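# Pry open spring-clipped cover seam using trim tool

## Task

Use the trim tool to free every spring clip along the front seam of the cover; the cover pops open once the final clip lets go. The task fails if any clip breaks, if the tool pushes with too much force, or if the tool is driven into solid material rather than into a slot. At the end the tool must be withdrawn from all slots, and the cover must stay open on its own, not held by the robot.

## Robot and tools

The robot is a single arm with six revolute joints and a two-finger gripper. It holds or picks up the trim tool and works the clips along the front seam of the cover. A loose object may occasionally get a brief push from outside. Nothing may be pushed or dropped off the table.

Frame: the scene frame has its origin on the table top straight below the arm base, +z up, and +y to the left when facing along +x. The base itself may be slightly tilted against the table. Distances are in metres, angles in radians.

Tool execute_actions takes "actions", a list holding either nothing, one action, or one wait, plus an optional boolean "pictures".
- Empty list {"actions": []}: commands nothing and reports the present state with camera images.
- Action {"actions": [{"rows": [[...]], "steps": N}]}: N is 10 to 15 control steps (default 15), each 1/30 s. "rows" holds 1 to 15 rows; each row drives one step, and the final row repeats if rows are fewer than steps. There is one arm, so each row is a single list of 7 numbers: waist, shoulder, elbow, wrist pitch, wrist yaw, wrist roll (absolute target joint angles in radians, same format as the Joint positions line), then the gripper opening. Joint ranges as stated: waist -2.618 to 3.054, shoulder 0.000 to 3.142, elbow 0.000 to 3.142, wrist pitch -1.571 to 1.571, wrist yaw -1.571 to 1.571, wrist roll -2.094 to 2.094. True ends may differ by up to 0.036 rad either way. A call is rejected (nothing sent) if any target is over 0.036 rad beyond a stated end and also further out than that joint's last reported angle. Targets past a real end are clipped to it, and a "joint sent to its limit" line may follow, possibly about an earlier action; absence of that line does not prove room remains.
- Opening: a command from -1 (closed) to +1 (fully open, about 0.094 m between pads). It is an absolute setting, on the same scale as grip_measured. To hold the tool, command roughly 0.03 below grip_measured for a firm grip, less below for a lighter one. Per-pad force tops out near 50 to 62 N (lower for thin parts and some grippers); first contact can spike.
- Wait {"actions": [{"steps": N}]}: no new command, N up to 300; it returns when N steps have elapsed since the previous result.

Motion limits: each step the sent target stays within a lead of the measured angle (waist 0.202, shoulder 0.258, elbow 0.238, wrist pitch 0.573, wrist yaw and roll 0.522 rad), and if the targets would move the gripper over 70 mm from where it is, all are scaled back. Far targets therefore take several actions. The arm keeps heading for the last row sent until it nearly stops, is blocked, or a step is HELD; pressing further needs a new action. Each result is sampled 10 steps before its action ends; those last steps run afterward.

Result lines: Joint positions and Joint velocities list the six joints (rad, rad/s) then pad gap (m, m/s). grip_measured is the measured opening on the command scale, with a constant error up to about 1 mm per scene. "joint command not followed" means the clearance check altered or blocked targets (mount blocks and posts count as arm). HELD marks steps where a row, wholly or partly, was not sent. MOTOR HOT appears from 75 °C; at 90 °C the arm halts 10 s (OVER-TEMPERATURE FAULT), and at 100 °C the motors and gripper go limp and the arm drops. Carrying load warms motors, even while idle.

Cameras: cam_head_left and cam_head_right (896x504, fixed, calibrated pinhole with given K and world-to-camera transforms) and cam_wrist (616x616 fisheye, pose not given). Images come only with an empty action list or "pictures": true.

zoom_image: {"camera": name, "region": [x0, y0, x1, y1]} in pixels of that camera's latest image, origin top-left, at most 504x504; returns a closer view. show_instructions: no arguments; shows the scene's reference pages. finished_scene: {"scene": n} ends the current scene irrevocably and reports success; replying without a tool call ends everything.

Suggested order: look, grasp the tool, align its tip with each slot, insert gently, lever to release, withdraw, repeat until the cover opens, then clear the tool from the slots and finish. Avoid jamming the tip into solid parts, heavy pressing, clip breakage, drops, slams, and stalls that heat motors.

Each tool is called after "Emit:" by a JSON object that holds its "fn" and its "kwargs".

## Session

Emit:
{"fn": "show_instructions", "kwargs": {}}

Emit:
{"fn": "execute_actions", "kwargs": {"actions": []}}

Reference images for this scene: manual page 1, manual page 2, manual page 3, manual page 4.

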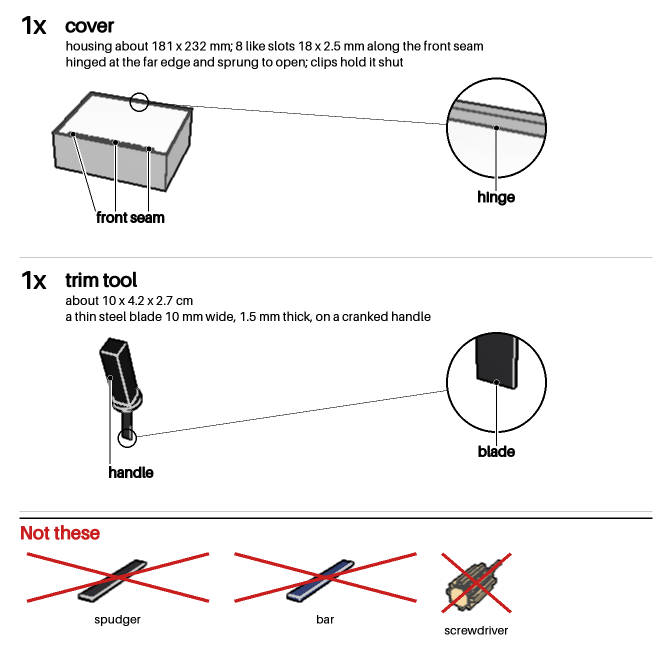

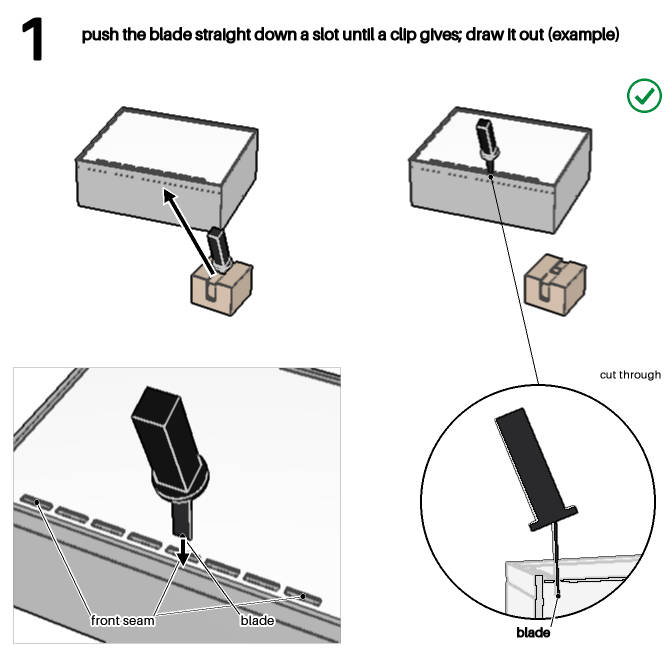

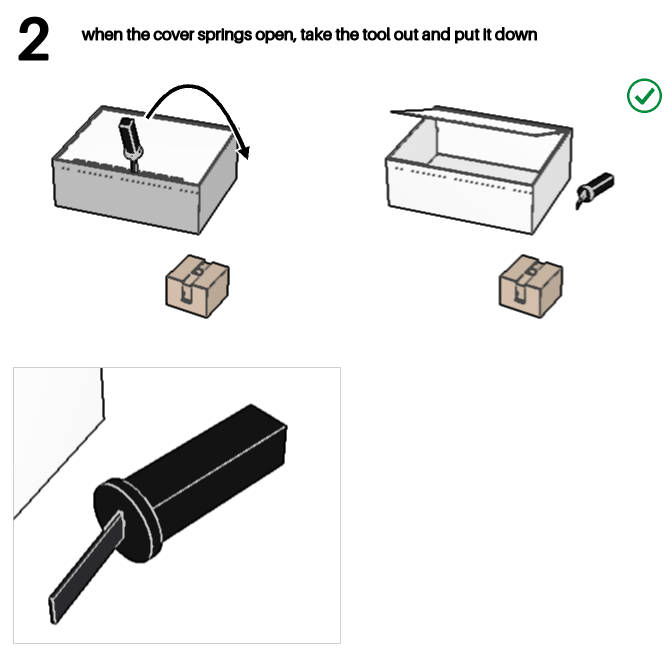

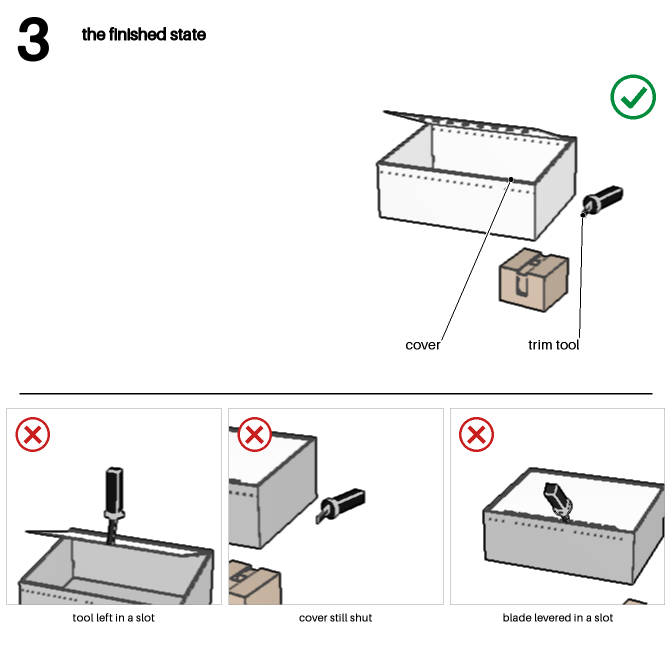

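Scene clock: 0.00 s of 5100.00 s.
grip_measured=+1.000
Joint positions: [-1.585  0.596  0.191  0.649 -0.021  0.175  0.094]
Joint velocities: [ 0.007 -0.007  0.002 -0.081  0.037  0.007  0.   ]
Motor temperatures (°C, as the motors report them): [25 28 26 26 27 24]

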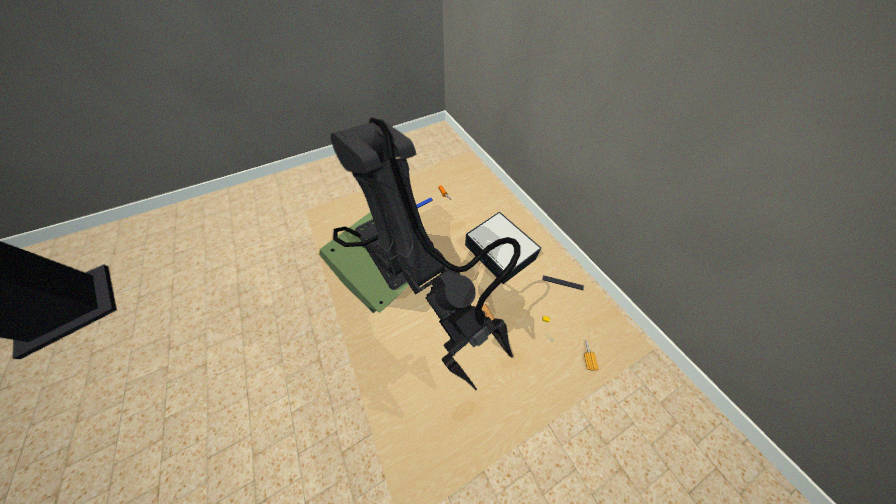

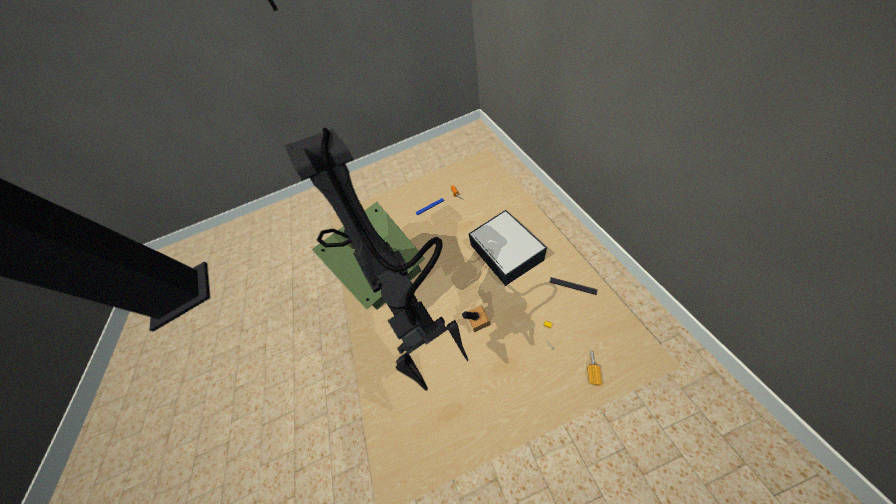

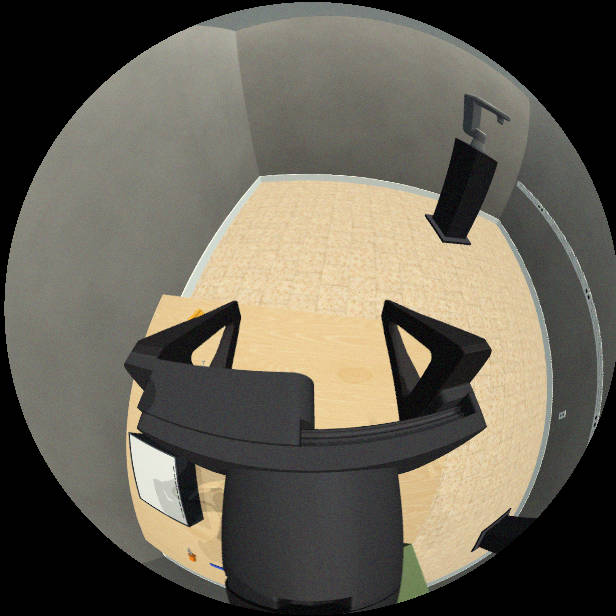

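Emit:
{"fn": "zoom_image", "kwargs": {"camera": "cam_head_right", "region": [440, 200, 560, 340]}}

Emit:
{"fn": "zoom_image", "kwargs": {"camera": "cam_head_left", "region": [440, 200, 560, 340]}}

Region (440, 200, 560, 340) of cam_head_right's 896x504 image, scaled by 3.600, with more detail than that image has; it fills the left 432 columns of this view, and the rest is white.

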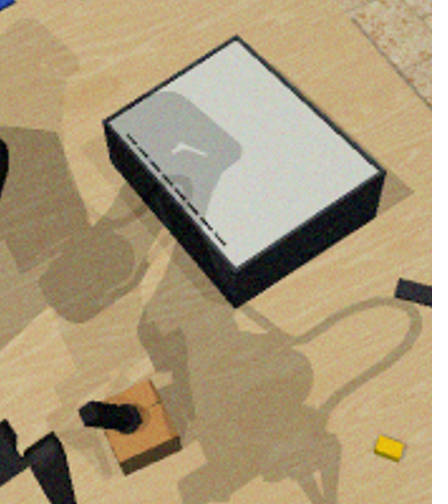

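Region (440, 200, 560, 340) of cam_head_left's 896x504 image, scaled by 3.600, with more detail than that image has; it fills the left 432 columns of this view, and the rest is white.

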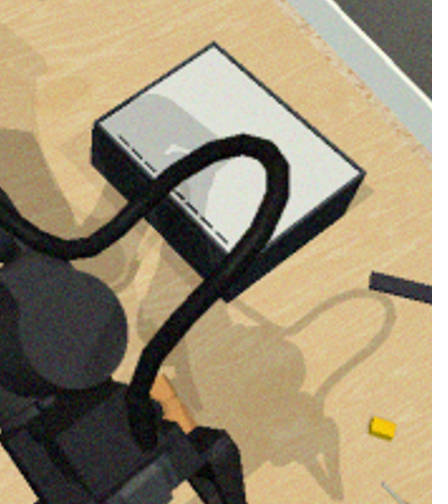

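Emit:
{"fn": "execute_actions", "kwargs": {"actions": [{"rows":[[-1.50,0.65,0.23,0.55,0.02,0.10,0.8],[-1.42,0.72,0.28,0.43,0.06,0.02,0.6],[-1.34,0.79,0.33,0.31,0.10,-0.06,0.4],[-1.26,0.86,0.38,0.19,0.14,-0.14,0.3],[-1.18,0.93,0.43,0.07,0.18,-0.22,0.2],[-1.10,1.00,0.48,-0.05,0.22,-0.30,0.2],[-1.02,1.07,0.53,-0.17,0.26,-0.38,0.2],[-0.95,1.13,0.58,-0.28,0.30,-0.45,0.2],[-0.89,1.19,0.62,-0.38,0.34,-0.51,0.2],[-0.84,1.23,0.65,-0.45,0.37,-0.55,0.2],[-0.817,1.257,0.669,-0.496,0.389,-0.567,0.2]],"steps":15}]}}

Emit:
{"fn": "execute_actions", "kwargs": {"actions": [{"steps":40}], "pictures": true}}

Scene clock: 9.87 s of 5100.00 s.
grip_measured=+0.250
Joint positions: [-1.328  0.794  0.331  0.435  0.074  0.011  0.059]
Joint velocities: [ 2.059  2.02   1.473 -2.147  0.652 -1.443 -0.099]
Motor temperatures (°C, as the motors report them): [25 28 27 28 27 24]
Steps of this call (steps 1 to 90: nothing new was sent; then 6.70 s passed at rest; steps 91 to 95: the first 5 steps of this action). Readings (joint positions):
91: [-1.572 0.601 0.194 0.643 -0.010 0.164]
92: [-1.533 0.623 0.209 0.617 0.007 0.141]
94: [-1.401 0.726 0.282 0.508 0.050 0.061]
95: the state above

Scene clock: 11.20 s of 5100.00 s.
grip_measured=+0.202
Joint positions: [-0.815  1.257  0.642 -0.478  0.38  -0.558  0.056]
Joint velocities: [-0.007  0.007  0.012 -0.125 -0.051 -0.081  0.001]
Motor temperatures (°C, as the motors report them): [25 28 27 28 27 24]
Kept back: nothing.
Steps of this call (steps 1 to 10: the last 10 steps of your previous action; steps 11 to 40: the robot went on to your last target). Readings (joint positions):
1: [-1.258 0.864 0.382 0.359 0.098 -0.042]
2: [-1.192 0.930 0.430 0.279 0.124 -0.098]
4: [-1.064 1.056 0.522 0.105 0.183 -0.215]
8: [-0.841 1.242 0.640 -0.211 0.283 -0.413]
40: the state above

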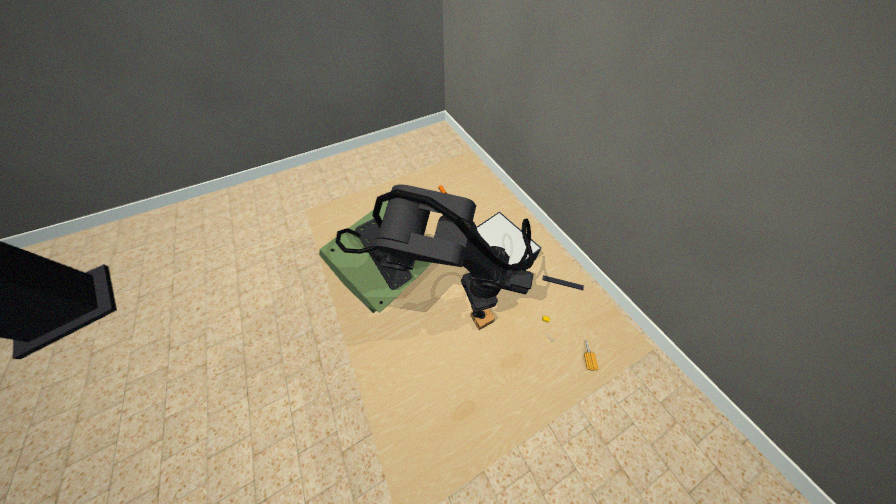

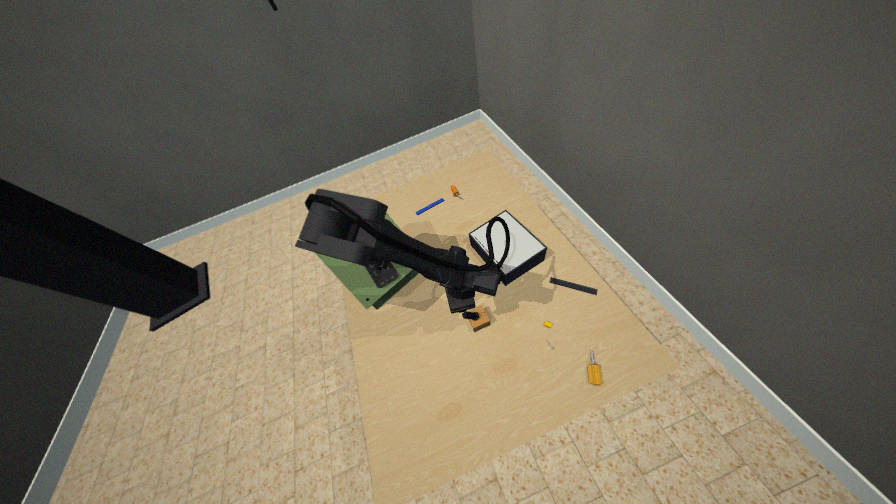

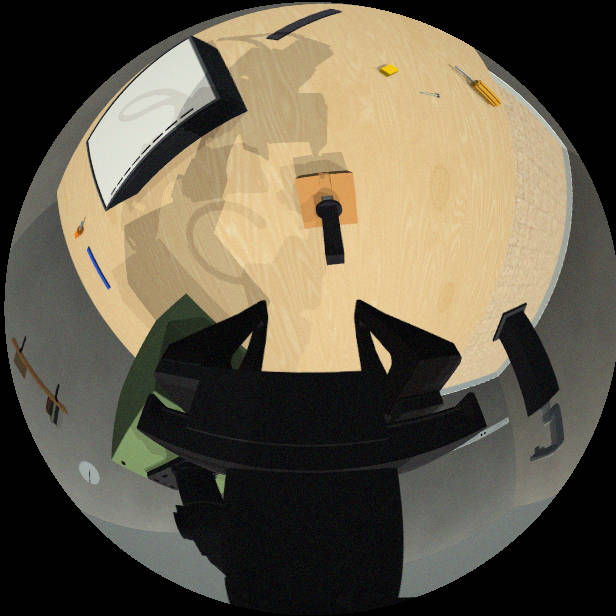

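Emit:
{"fn": "execute_actions", "kwargs": {"actions": [{"rows":[[-0.83,1.30,0.67,-0.44,0.375,-0.57,0.2],[-0.845,1.35,0.695,-0.40,0.368,-0.585,0.2],[-0.86,1.40,0.72,-0.36,0.36,-0.60,0.2],[-0.875,1.45,0.74,-0.32,0.353,-0.61,0.2],[-0.89,1.50,0.76,-0.285,0.347,-0.62,0.2],[-0.90,1.53,0.77,-0.265,0.343,-0.627,0.2],[-0.905,1.549,0.775,-0.256,0.341,-0.63,0.2]],"steps":12}]}}

Emit:
{"fn": "execute_actions", "kwargs": {"actions": [{"steps":28}], "pictures": true}}

Scene clock: 13.63 s of 5100.00 s.
grip_measured=+0.202
Joint positions: [-0.82   1.275  0.647 -0.47   0.38  -0.562  0.056]
Joint velocities: [-0.173  0.564  0.242  0.227  0.022 -0.154 -0.001]
Motor temperatures (°C, as the motors report them): [25 28 27 28 27 24]
Steps of this call (steps 1 to 15: the robot went on to your last target; steps 16 to 71: nothing new was sent; steps 72 to 73: the first 2 steps of this action). Readings (joint positions):
72: [-0.816 1.261 0.642 -0.476 0.380 -0.558]
73: the state above

Scene clock: 14.57 s of 5100.00 s.
grip_measured=+0.202
Joint positions: [-0.9    1.545  0.75  -0.273  0.355 -0.621  0.056]
Joint velocities: [-0.007 -0.002 -0.012  0.007  0.037  0.022 -0.001]
Motor temperatures (°C, as the motors report them): [25 28 27 28 27 24]
Kept back: nothing.
Steps of this call (steps 1 to 10: the last 10 steps of your previous action; steps 11 to 28: the robot went on to your last target). Readings (joint positions):
1: [-0.829 1.304 0.660 -0.459 0.378 -0.567]
2: [-0.841 1.346 0.678 -0.440 0.376 -0.573]
4: [-0.870 1.444 0.722 -0.386 0.370 -0.588]
8: [-0.900 1.543 0.750 -0.310 0.362 -0.607]
28: the state above

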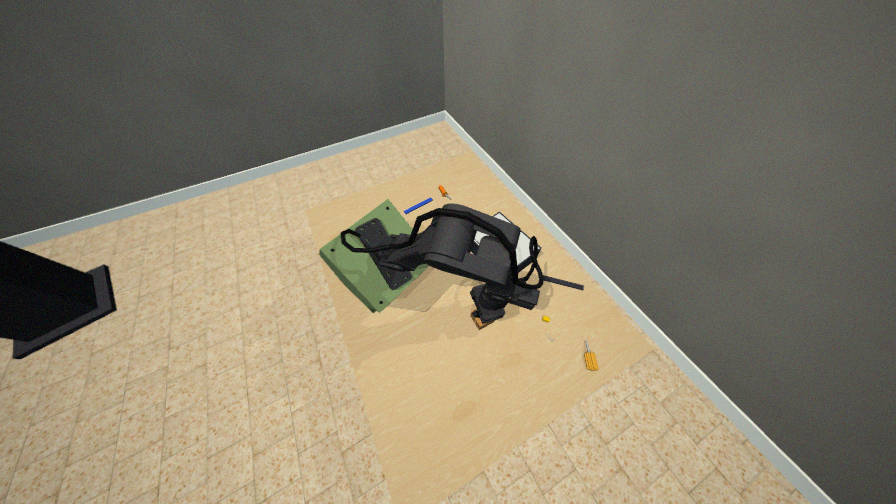

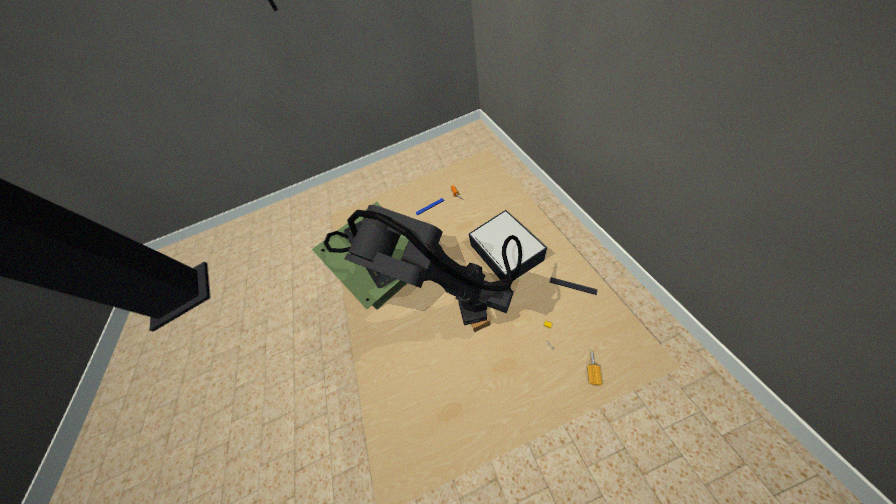

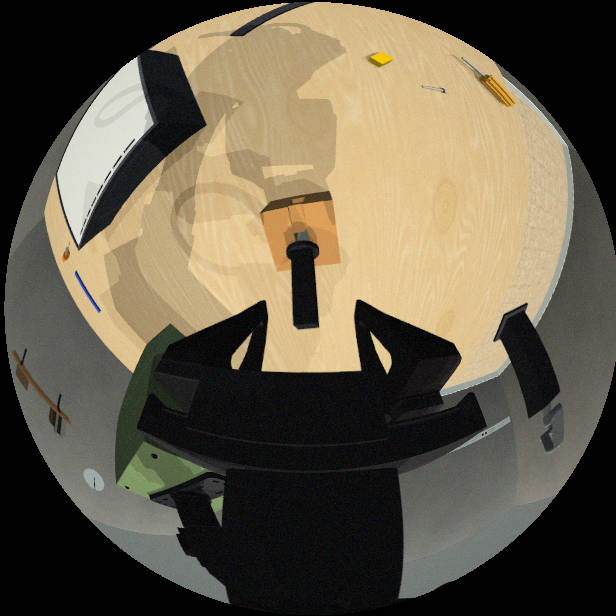

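Emit:
{"fn": "execute_actions", "kwargs": {"actions": []}}

Scene clock: 16.90 s of 5100.00 s.
grip_measured=+0.202
Joint positions: [-0.9    1.545  0.75  -0.273  0.355 -0.621  0.056]
Joint velocities: [ 0.007  0.012 -0.007  0.037 -0.066  0.081 -0.002]
Motor temperatures (°C, as the motors report them): [25 28 27 28 27 24]
Kept back: nothing.
Steps of this call (steps 1 to 15: the robot went on to your last target; steps 16 to 70: nothing new was sent). Readings (joint positions):
1: [-0.900 1.545 0.750 -0.273 0.355 -0.621]
2: [-0.900 1.545 0.750 -0.273 0.355 -0.621]
4: [-0.900 1.545 0.750 -0.273 0.355 -0.621]
8: [-0.900 1.545 0.750 -0.273 0.355 -0.621]
70: the state above
The arm was judged still, so your last target was given up. Only a new action makes it travel on or press farther. Fingers that are still opening or closing keep moving.

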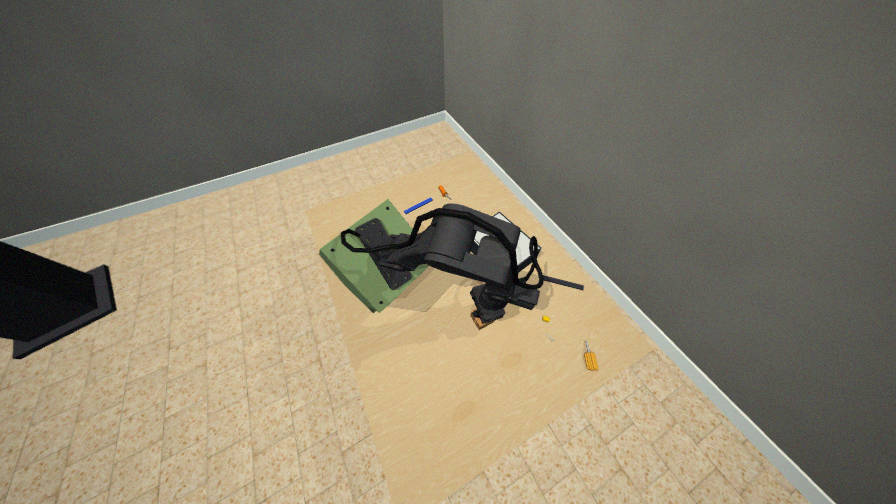

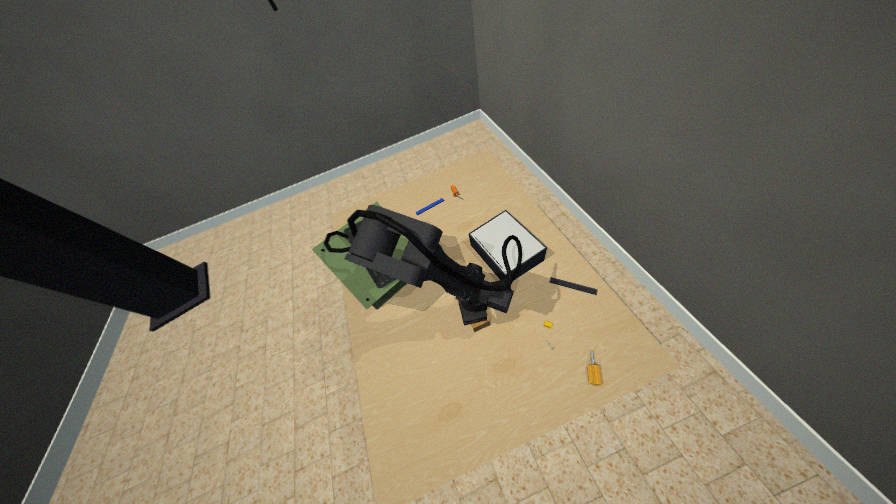

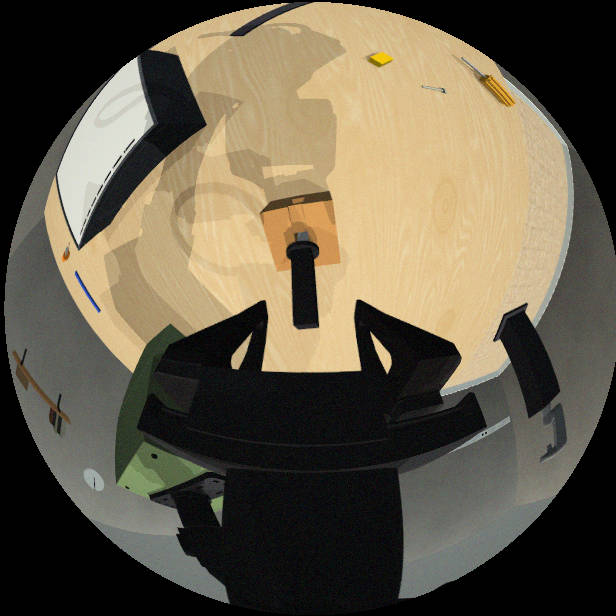

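Emit:
{"fn": "show_instructions", "kwargs": {}}

Emit:
{"fn": "zoom_image", "kwargs": {"camera": "cam_wrist", "region": [230, 170, 390, 350]}}

Reference images for this scene: manual page 1, manual page 2, manual page 3, manual page 4.

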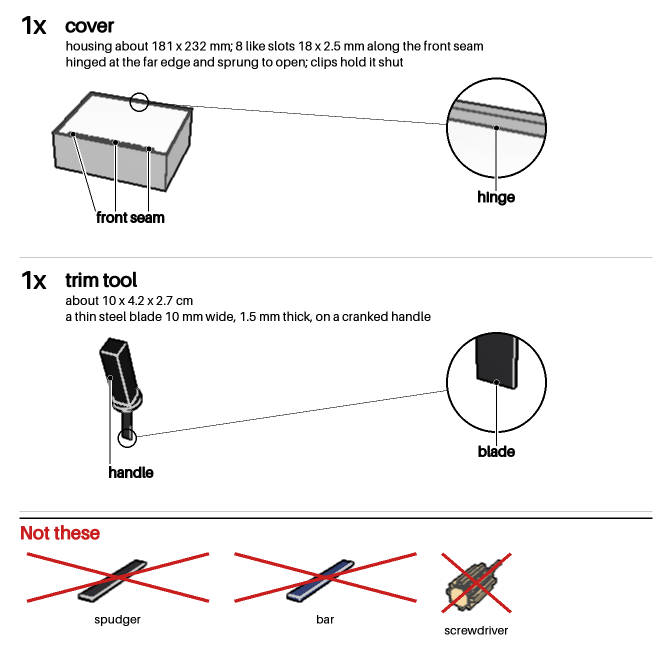

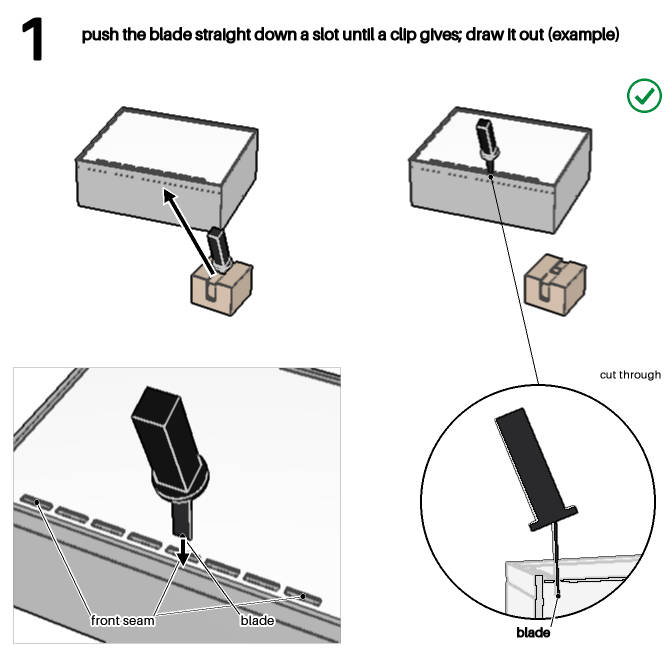

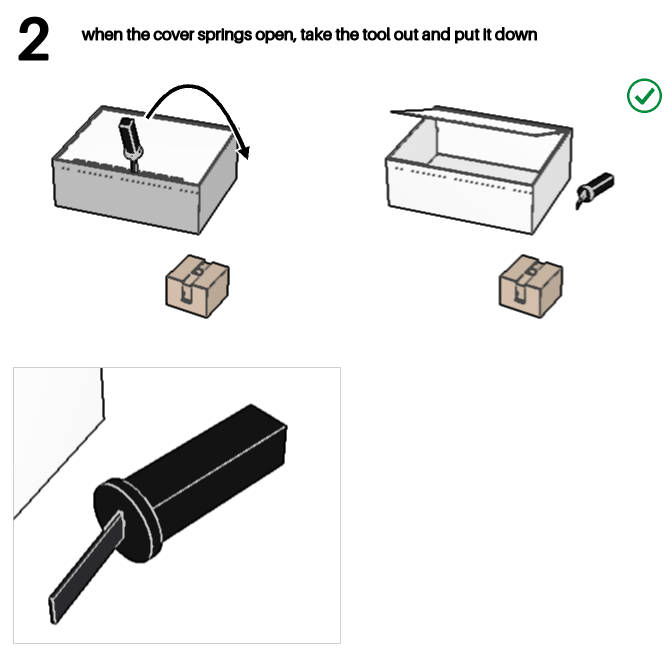

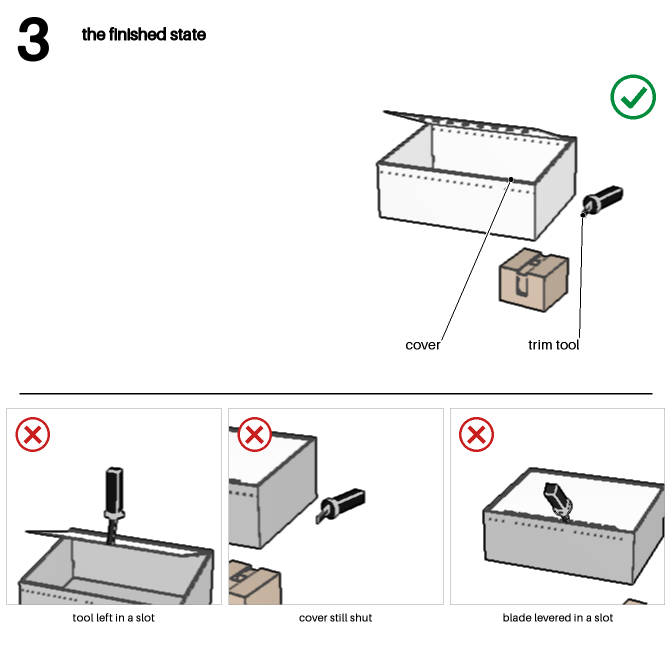

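Region (230, 170, 390, 350) of cam_wrist's 616x616 image, scaled by 2.800, with more detail than that image has.

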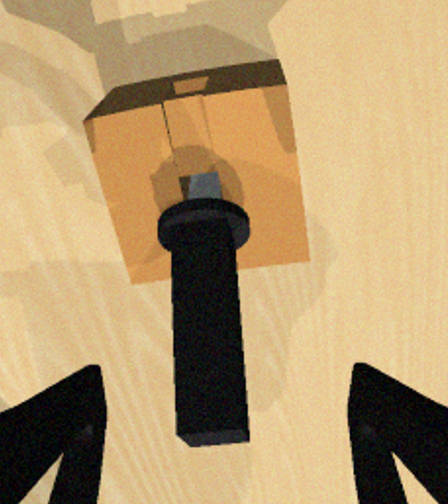

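Emit:
{"fn": "execute_actions", "kwargs": {"actions": [{"rows": [[-0.93,1.627,0.725,-0.172,0.318,-0.82,0.2]], "steps": 15}]}}

Emit:
{"fn": "execute_actions", "kwargs": {"actions": [{"steps": 15}], "pictures": true}}

Scene clock: 20.97 s of 5100.00 s.
grip_measured=+0.202
Joint positions: [-0.922  1.611  0.75  -0.216  0.34  -0.746  0.056]
Joint velocities: [-0.061  0.227  0.007  0.066 -0.037 -0.505 -0.001]
Motor temperatures (°C, as the motors report them): [25 29 27 27 27 24]
Steps of this call (steps 1 to 90: nothing new was sent; then 0.90 s passed at rest; steps 91 to 95: the first 5 steps of this action). Readings (joint positions):
91: [-0.903 1.553 0.750 -0.262 0.351 -0.652]
92: [-0.908 1.568 0.750 -0.241 0.347 -0.684]
94: [-0.919 1.601 0.750 -0.220 0.342 -0.730]
95: the state above

Scene clock: 21.47 s of 5100.00 s.
grip_measured=+0.202
Joint positions: [-0.924  1.618  0.75  -0.189  0.333 -0.808  0.056]
Joint velocities: [-0.007 -0.002 -0.012 -0.037 -0.007  0.066  0.001]
Motor temperatures (°C, as the motors report them): [25 29 27 27 27 24]
Kept back: nothing.
Steps of this call (steps 1 to 10: the last 10 steps of your previous action; steps 11 to 15: the robot went on to your last target). Readings (joint positions):
1: [-0.923 1.617 0.750 -0.213 0.339 -0.759]
2: [-0.924 1.618 0.750 -0.210 0.337 -0.770]
4: [-0.924 1.618 0.750 -0.202 0.336 -0.784]
8: [-0.924 1.618 0.750 -0.193 0.334 -0.800]
15: the state above

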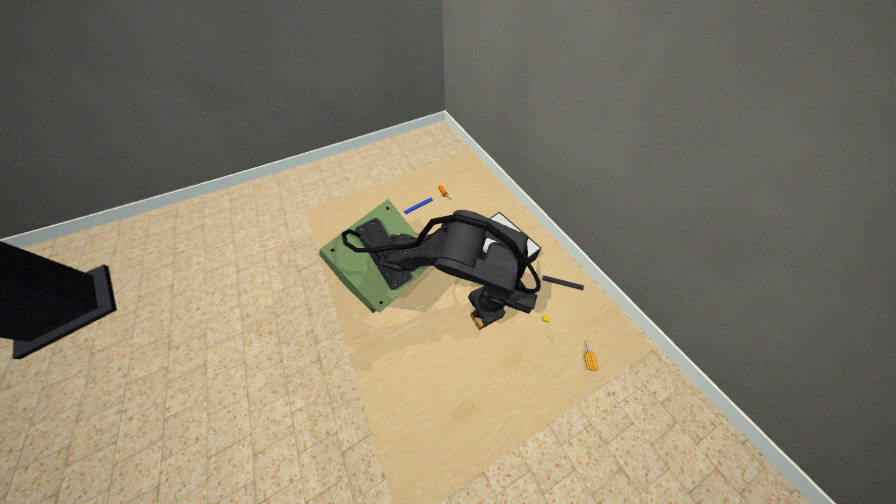

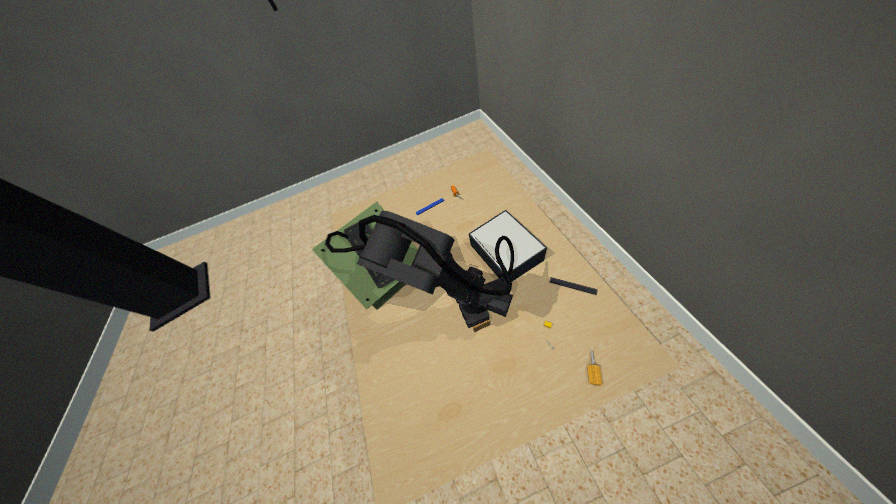

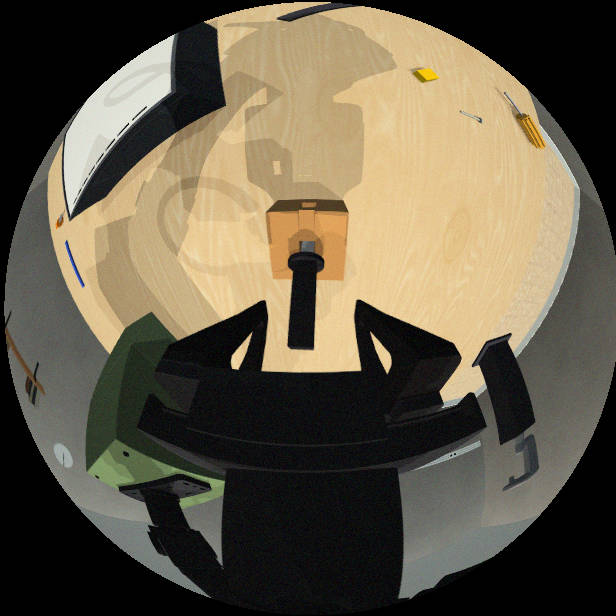

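Emit:
{"fn": "zoom_image", "kwargs": {"camera": "cam_wrist", "region": [230, 180, 390, 360]}}

Region (230, 180, 390, 360) of cam_wrist's 616x616 image, scaled by 2.800, with more detail than that image has.

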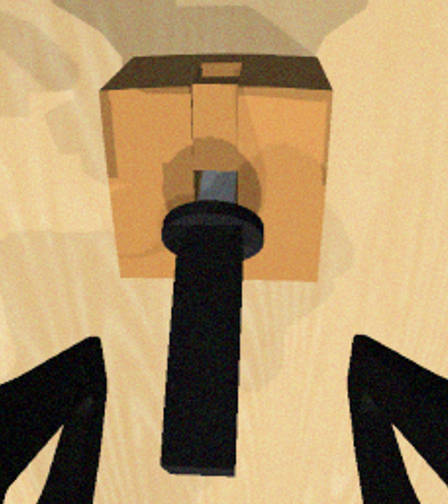

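Emit:
{"fn": "zoom_image", "kwargs": {"camera": "cam_head_right", "region": [420, 250, 540, 350]}}

Emit:
{"fn": "zoom_image", "kwargs": {"camera": "cam_head_left", "region": [430, 260, 550, 350]}}

Region (420, 250, 540, 350) of cam_head_right's 896x504 image, scaled by 4.200, with more detail than that image has.

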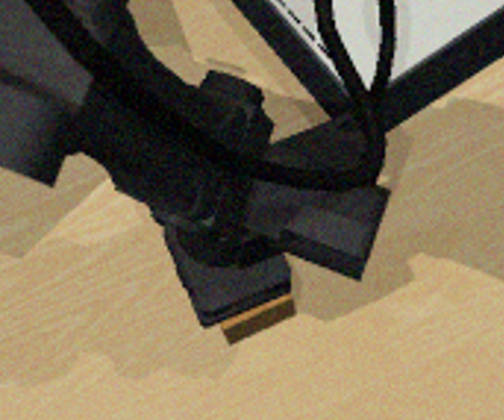

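Region (430, 260, 550, 350) of cam_head_left's 896x504 image, scaled by 4.200, with more detail than that image has; it fills the top 378 rows of this view, and the rest is white.

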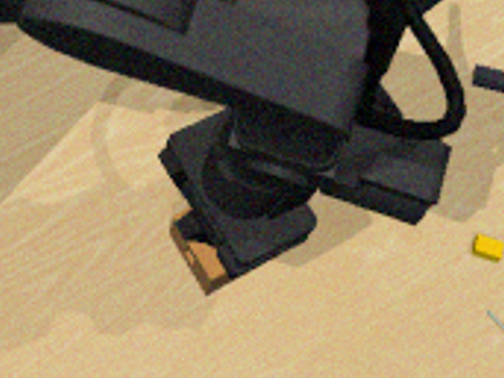

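Emit:
{"fn": "execute_actions", "kwargs": {"actions": [{"rows": [[-0.938,1.64,0.70,-0.15,0.318,-0.82,0.2],[-0.938,1.65,0.70,-0.135,0.318,-0.82,0.2],[-0.938,1.662,0.70,-0.118,0.318,-0.82,0.2]], "steps": 15}]}}

Emit:
{"fn": "execute_actions", "kwargs": {"actions": [{"steps": 15}], "pictures": true}}

Scene clock: 24.33 s of 5100.00 s.
grip_measured=+0.202
Joint positions: [-0.929  1.638  0.728 -0.154  0.332 -0.811  0.056]
Joint velocities: [-0.027  0.198 -0.105  0.11   0.007 -0.037 -0.001]
Motor temperatures (°C, as the motors report them): [25 29 27 27 27 24]
Steps of this call (steps 1 to 15: the robot went on to your last target; steps 16 to 81: nothing new was sent; steps 82 to 86: the first 5 steps of this action). Readings (joint positions):
82: [-0.924 1.618 0.746 -0.182 0.333 -0.811]
83: [-0.925 1.619 0.741 -0.173 0.332 -0.811]
85: [-0.928 1.630 0.731 -0.158 0.332 -0.811]
86: the state above

Scene clock: 24.83 s of 5100.00 s.
grip_measured=+0.202
Joint positions: [-0.93   1.648  0.721 -0.135  0.332 -0.811  0.056]
Joint velocities: [-0.007 -0.002 -0.012 -0.066 -0.066 -0.037  0.   ]
Motor temperatures (°C, as the motors report them): [25 29 27 27 27 24]
Kept back: nothing.
Steps of this call (steps 1 to 10: the last 10 steps of your previous action; steps 11 to 15: the robot went on to your last target). Readings (joint positions):
1: [-0.930 1.643 0.725 -0.151 0.332 -0.811]
2: [-0.930 1.646 0.723 -0.149 0.332 -0.811]
4: [-0.930 1.648 0.721 -0.147 0.332 -0.811]
8: [-0.930 1.648 0.721 -0.139 0.332 -0.811]
15: the state above

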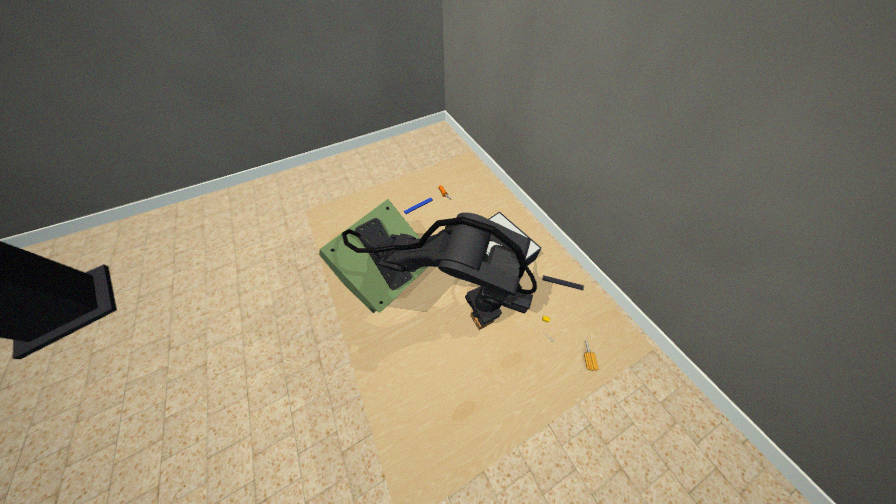

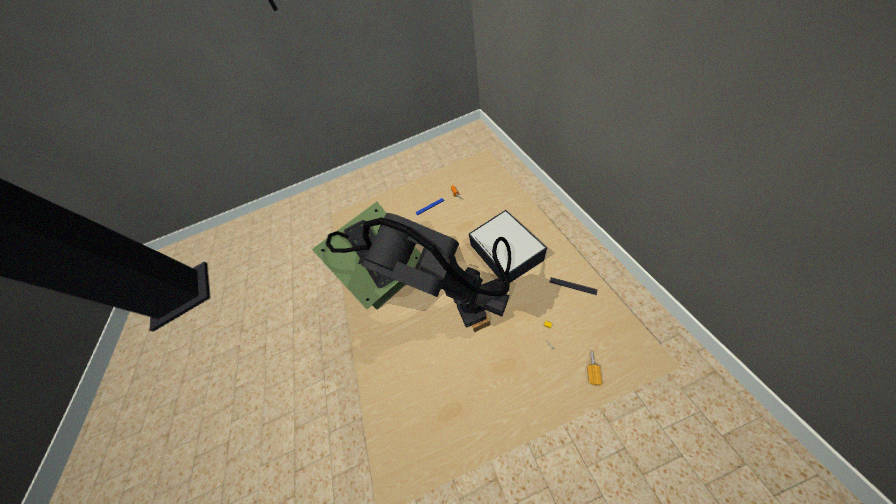

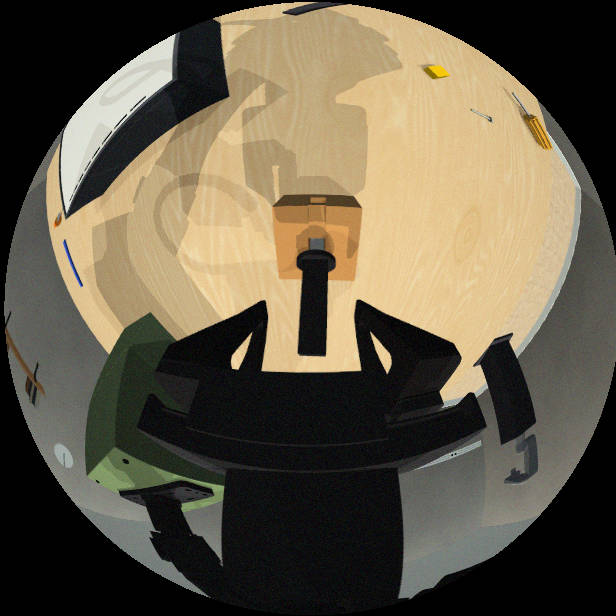

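Emit:
{"fn": "zoom_image", "kwargs": {"camera": "cam_wrist", "region": [230, 180, 390, 360]}}

Region (230, 180, 390, 360) of cam_wrist's 616x616 image, scaled by 2.800, with more detail than that image has.

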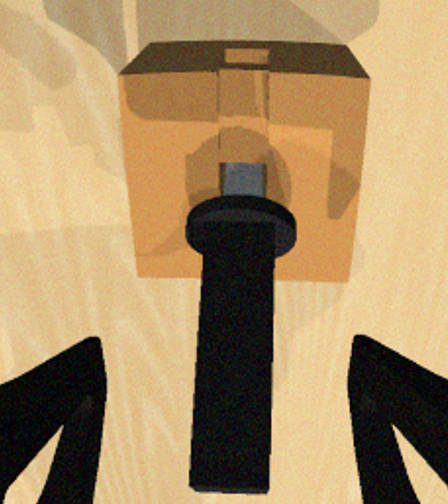

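Emit:
{"fn": "execute_actions", "kwargs": {"actions": [{"rows": [[-0.93,1.68,0.775,-0.125,0.318,-0.82,0.2],[-0.93,1.68,0.775,-0.125,0.318,-0.82,0.2],[-0.93,1.676,0.769,-0.125,0.318,-0.82,0.2]], "steps": 15}]}}

Emit:
{"fn": "execute_actions", "kwargs": {"actions": [{"steps": 15}], "pictures": true}}

Scene clock: 29.17 s of 5100.00 s.
grip_measured=+0.202
Joint positions: [-0.93   1.661  0.744 -0.134  0.332 -0.811  0.056]
Joint velocities: [-0.002 -0.022  0.056  0.081  0.007  0.037 -0.001]
Motor temperatures (°C, as the motors report them): [25 29 26 27 27 24]
Steps of this call (steps 1 to 15: the robot went on to your last target; steps 16 to 90: nothing new was sent; then 1.17 s passed at rest; steps 91 to 95: the first 5 steps of this action). Readings (joint positions):
91: [-0.930 1.651 0.725 -0.135 0.332 -0.811]
92: [-0.930 1.656 0.731 -0.135 0.332 -0.811]
94: [-0.930 1.661 0.742 -0.134 0.332 -0.811]
95: the state above

Scene clock: 29.67 s of 5100.00 s.
grip_measured=+0.202
Joint positions: [-0.93   1.661  0.746 -0.133  0.332 -0.811  0.056]
Joint velocities: [-0.007  0.002  0.002  0.022  0.007 -0.066 -0.001]
Motor temperatures (°C, as the motors report them): [25 29 26 27 27 24]
Kept back: nothing.
Steps of this call (steps 1 to 10: the last 10 steps of your previous action; steps 11 to 15: the robot went on to your last target). Readings (joint positions):
1: [-0.930 1.661 0.746 -0.133 0.332 -0.811]
2: [-0.930 1.661 0.746 -0.133 0.332 -0.811]
4: [-0.930 1.661 0.746 -0.133 0.332 -0.811]
8: [-0.930 1.661 0.746 -0.133 0.332 -0.811]
15: the state above
The arm was judged still, so your last target was given up. Only a new action makes it travel on or press farther. Fingers that are still opening or closing keep moving.

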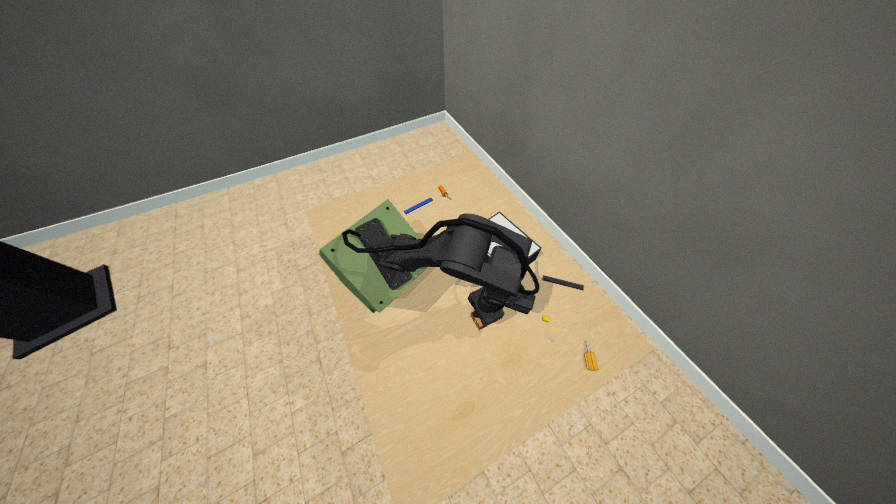

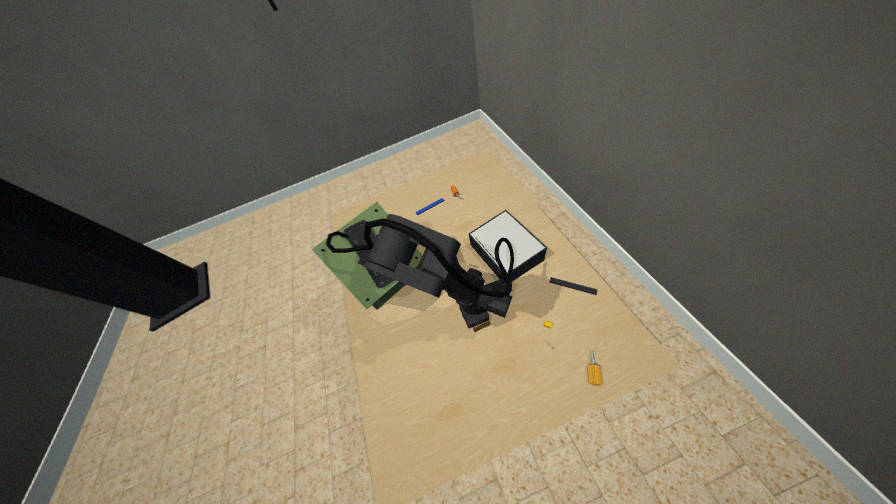

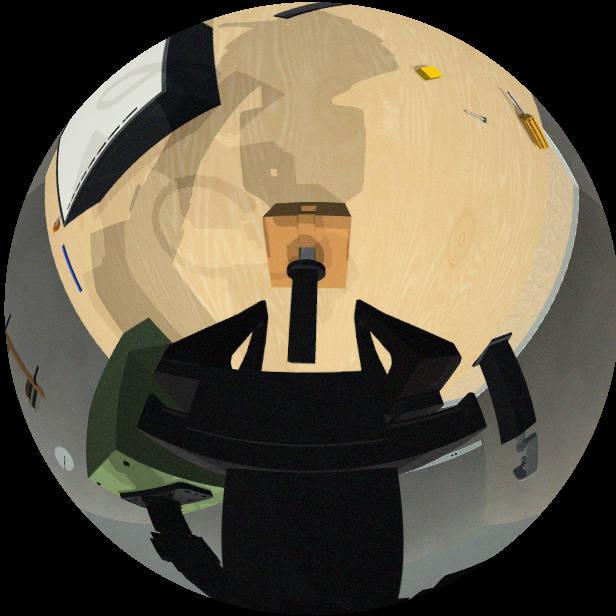

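Emit:
{"fn": "zoom_image", "kwargs": {"camera": "cam_wrist", "region": [230, 190, 390, 370]}}

Region (230, 190, 390, 370) of cam_wrist's 616x616 image, scaled by 2.800, with more detail than that image has.

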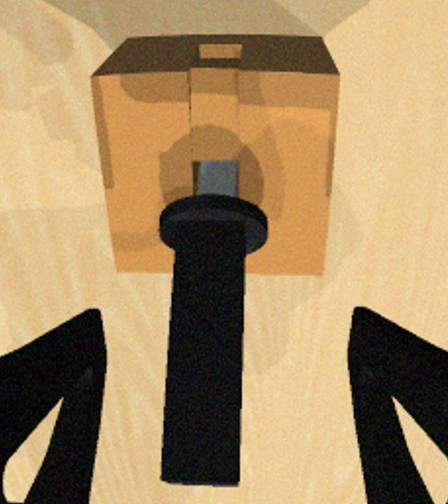

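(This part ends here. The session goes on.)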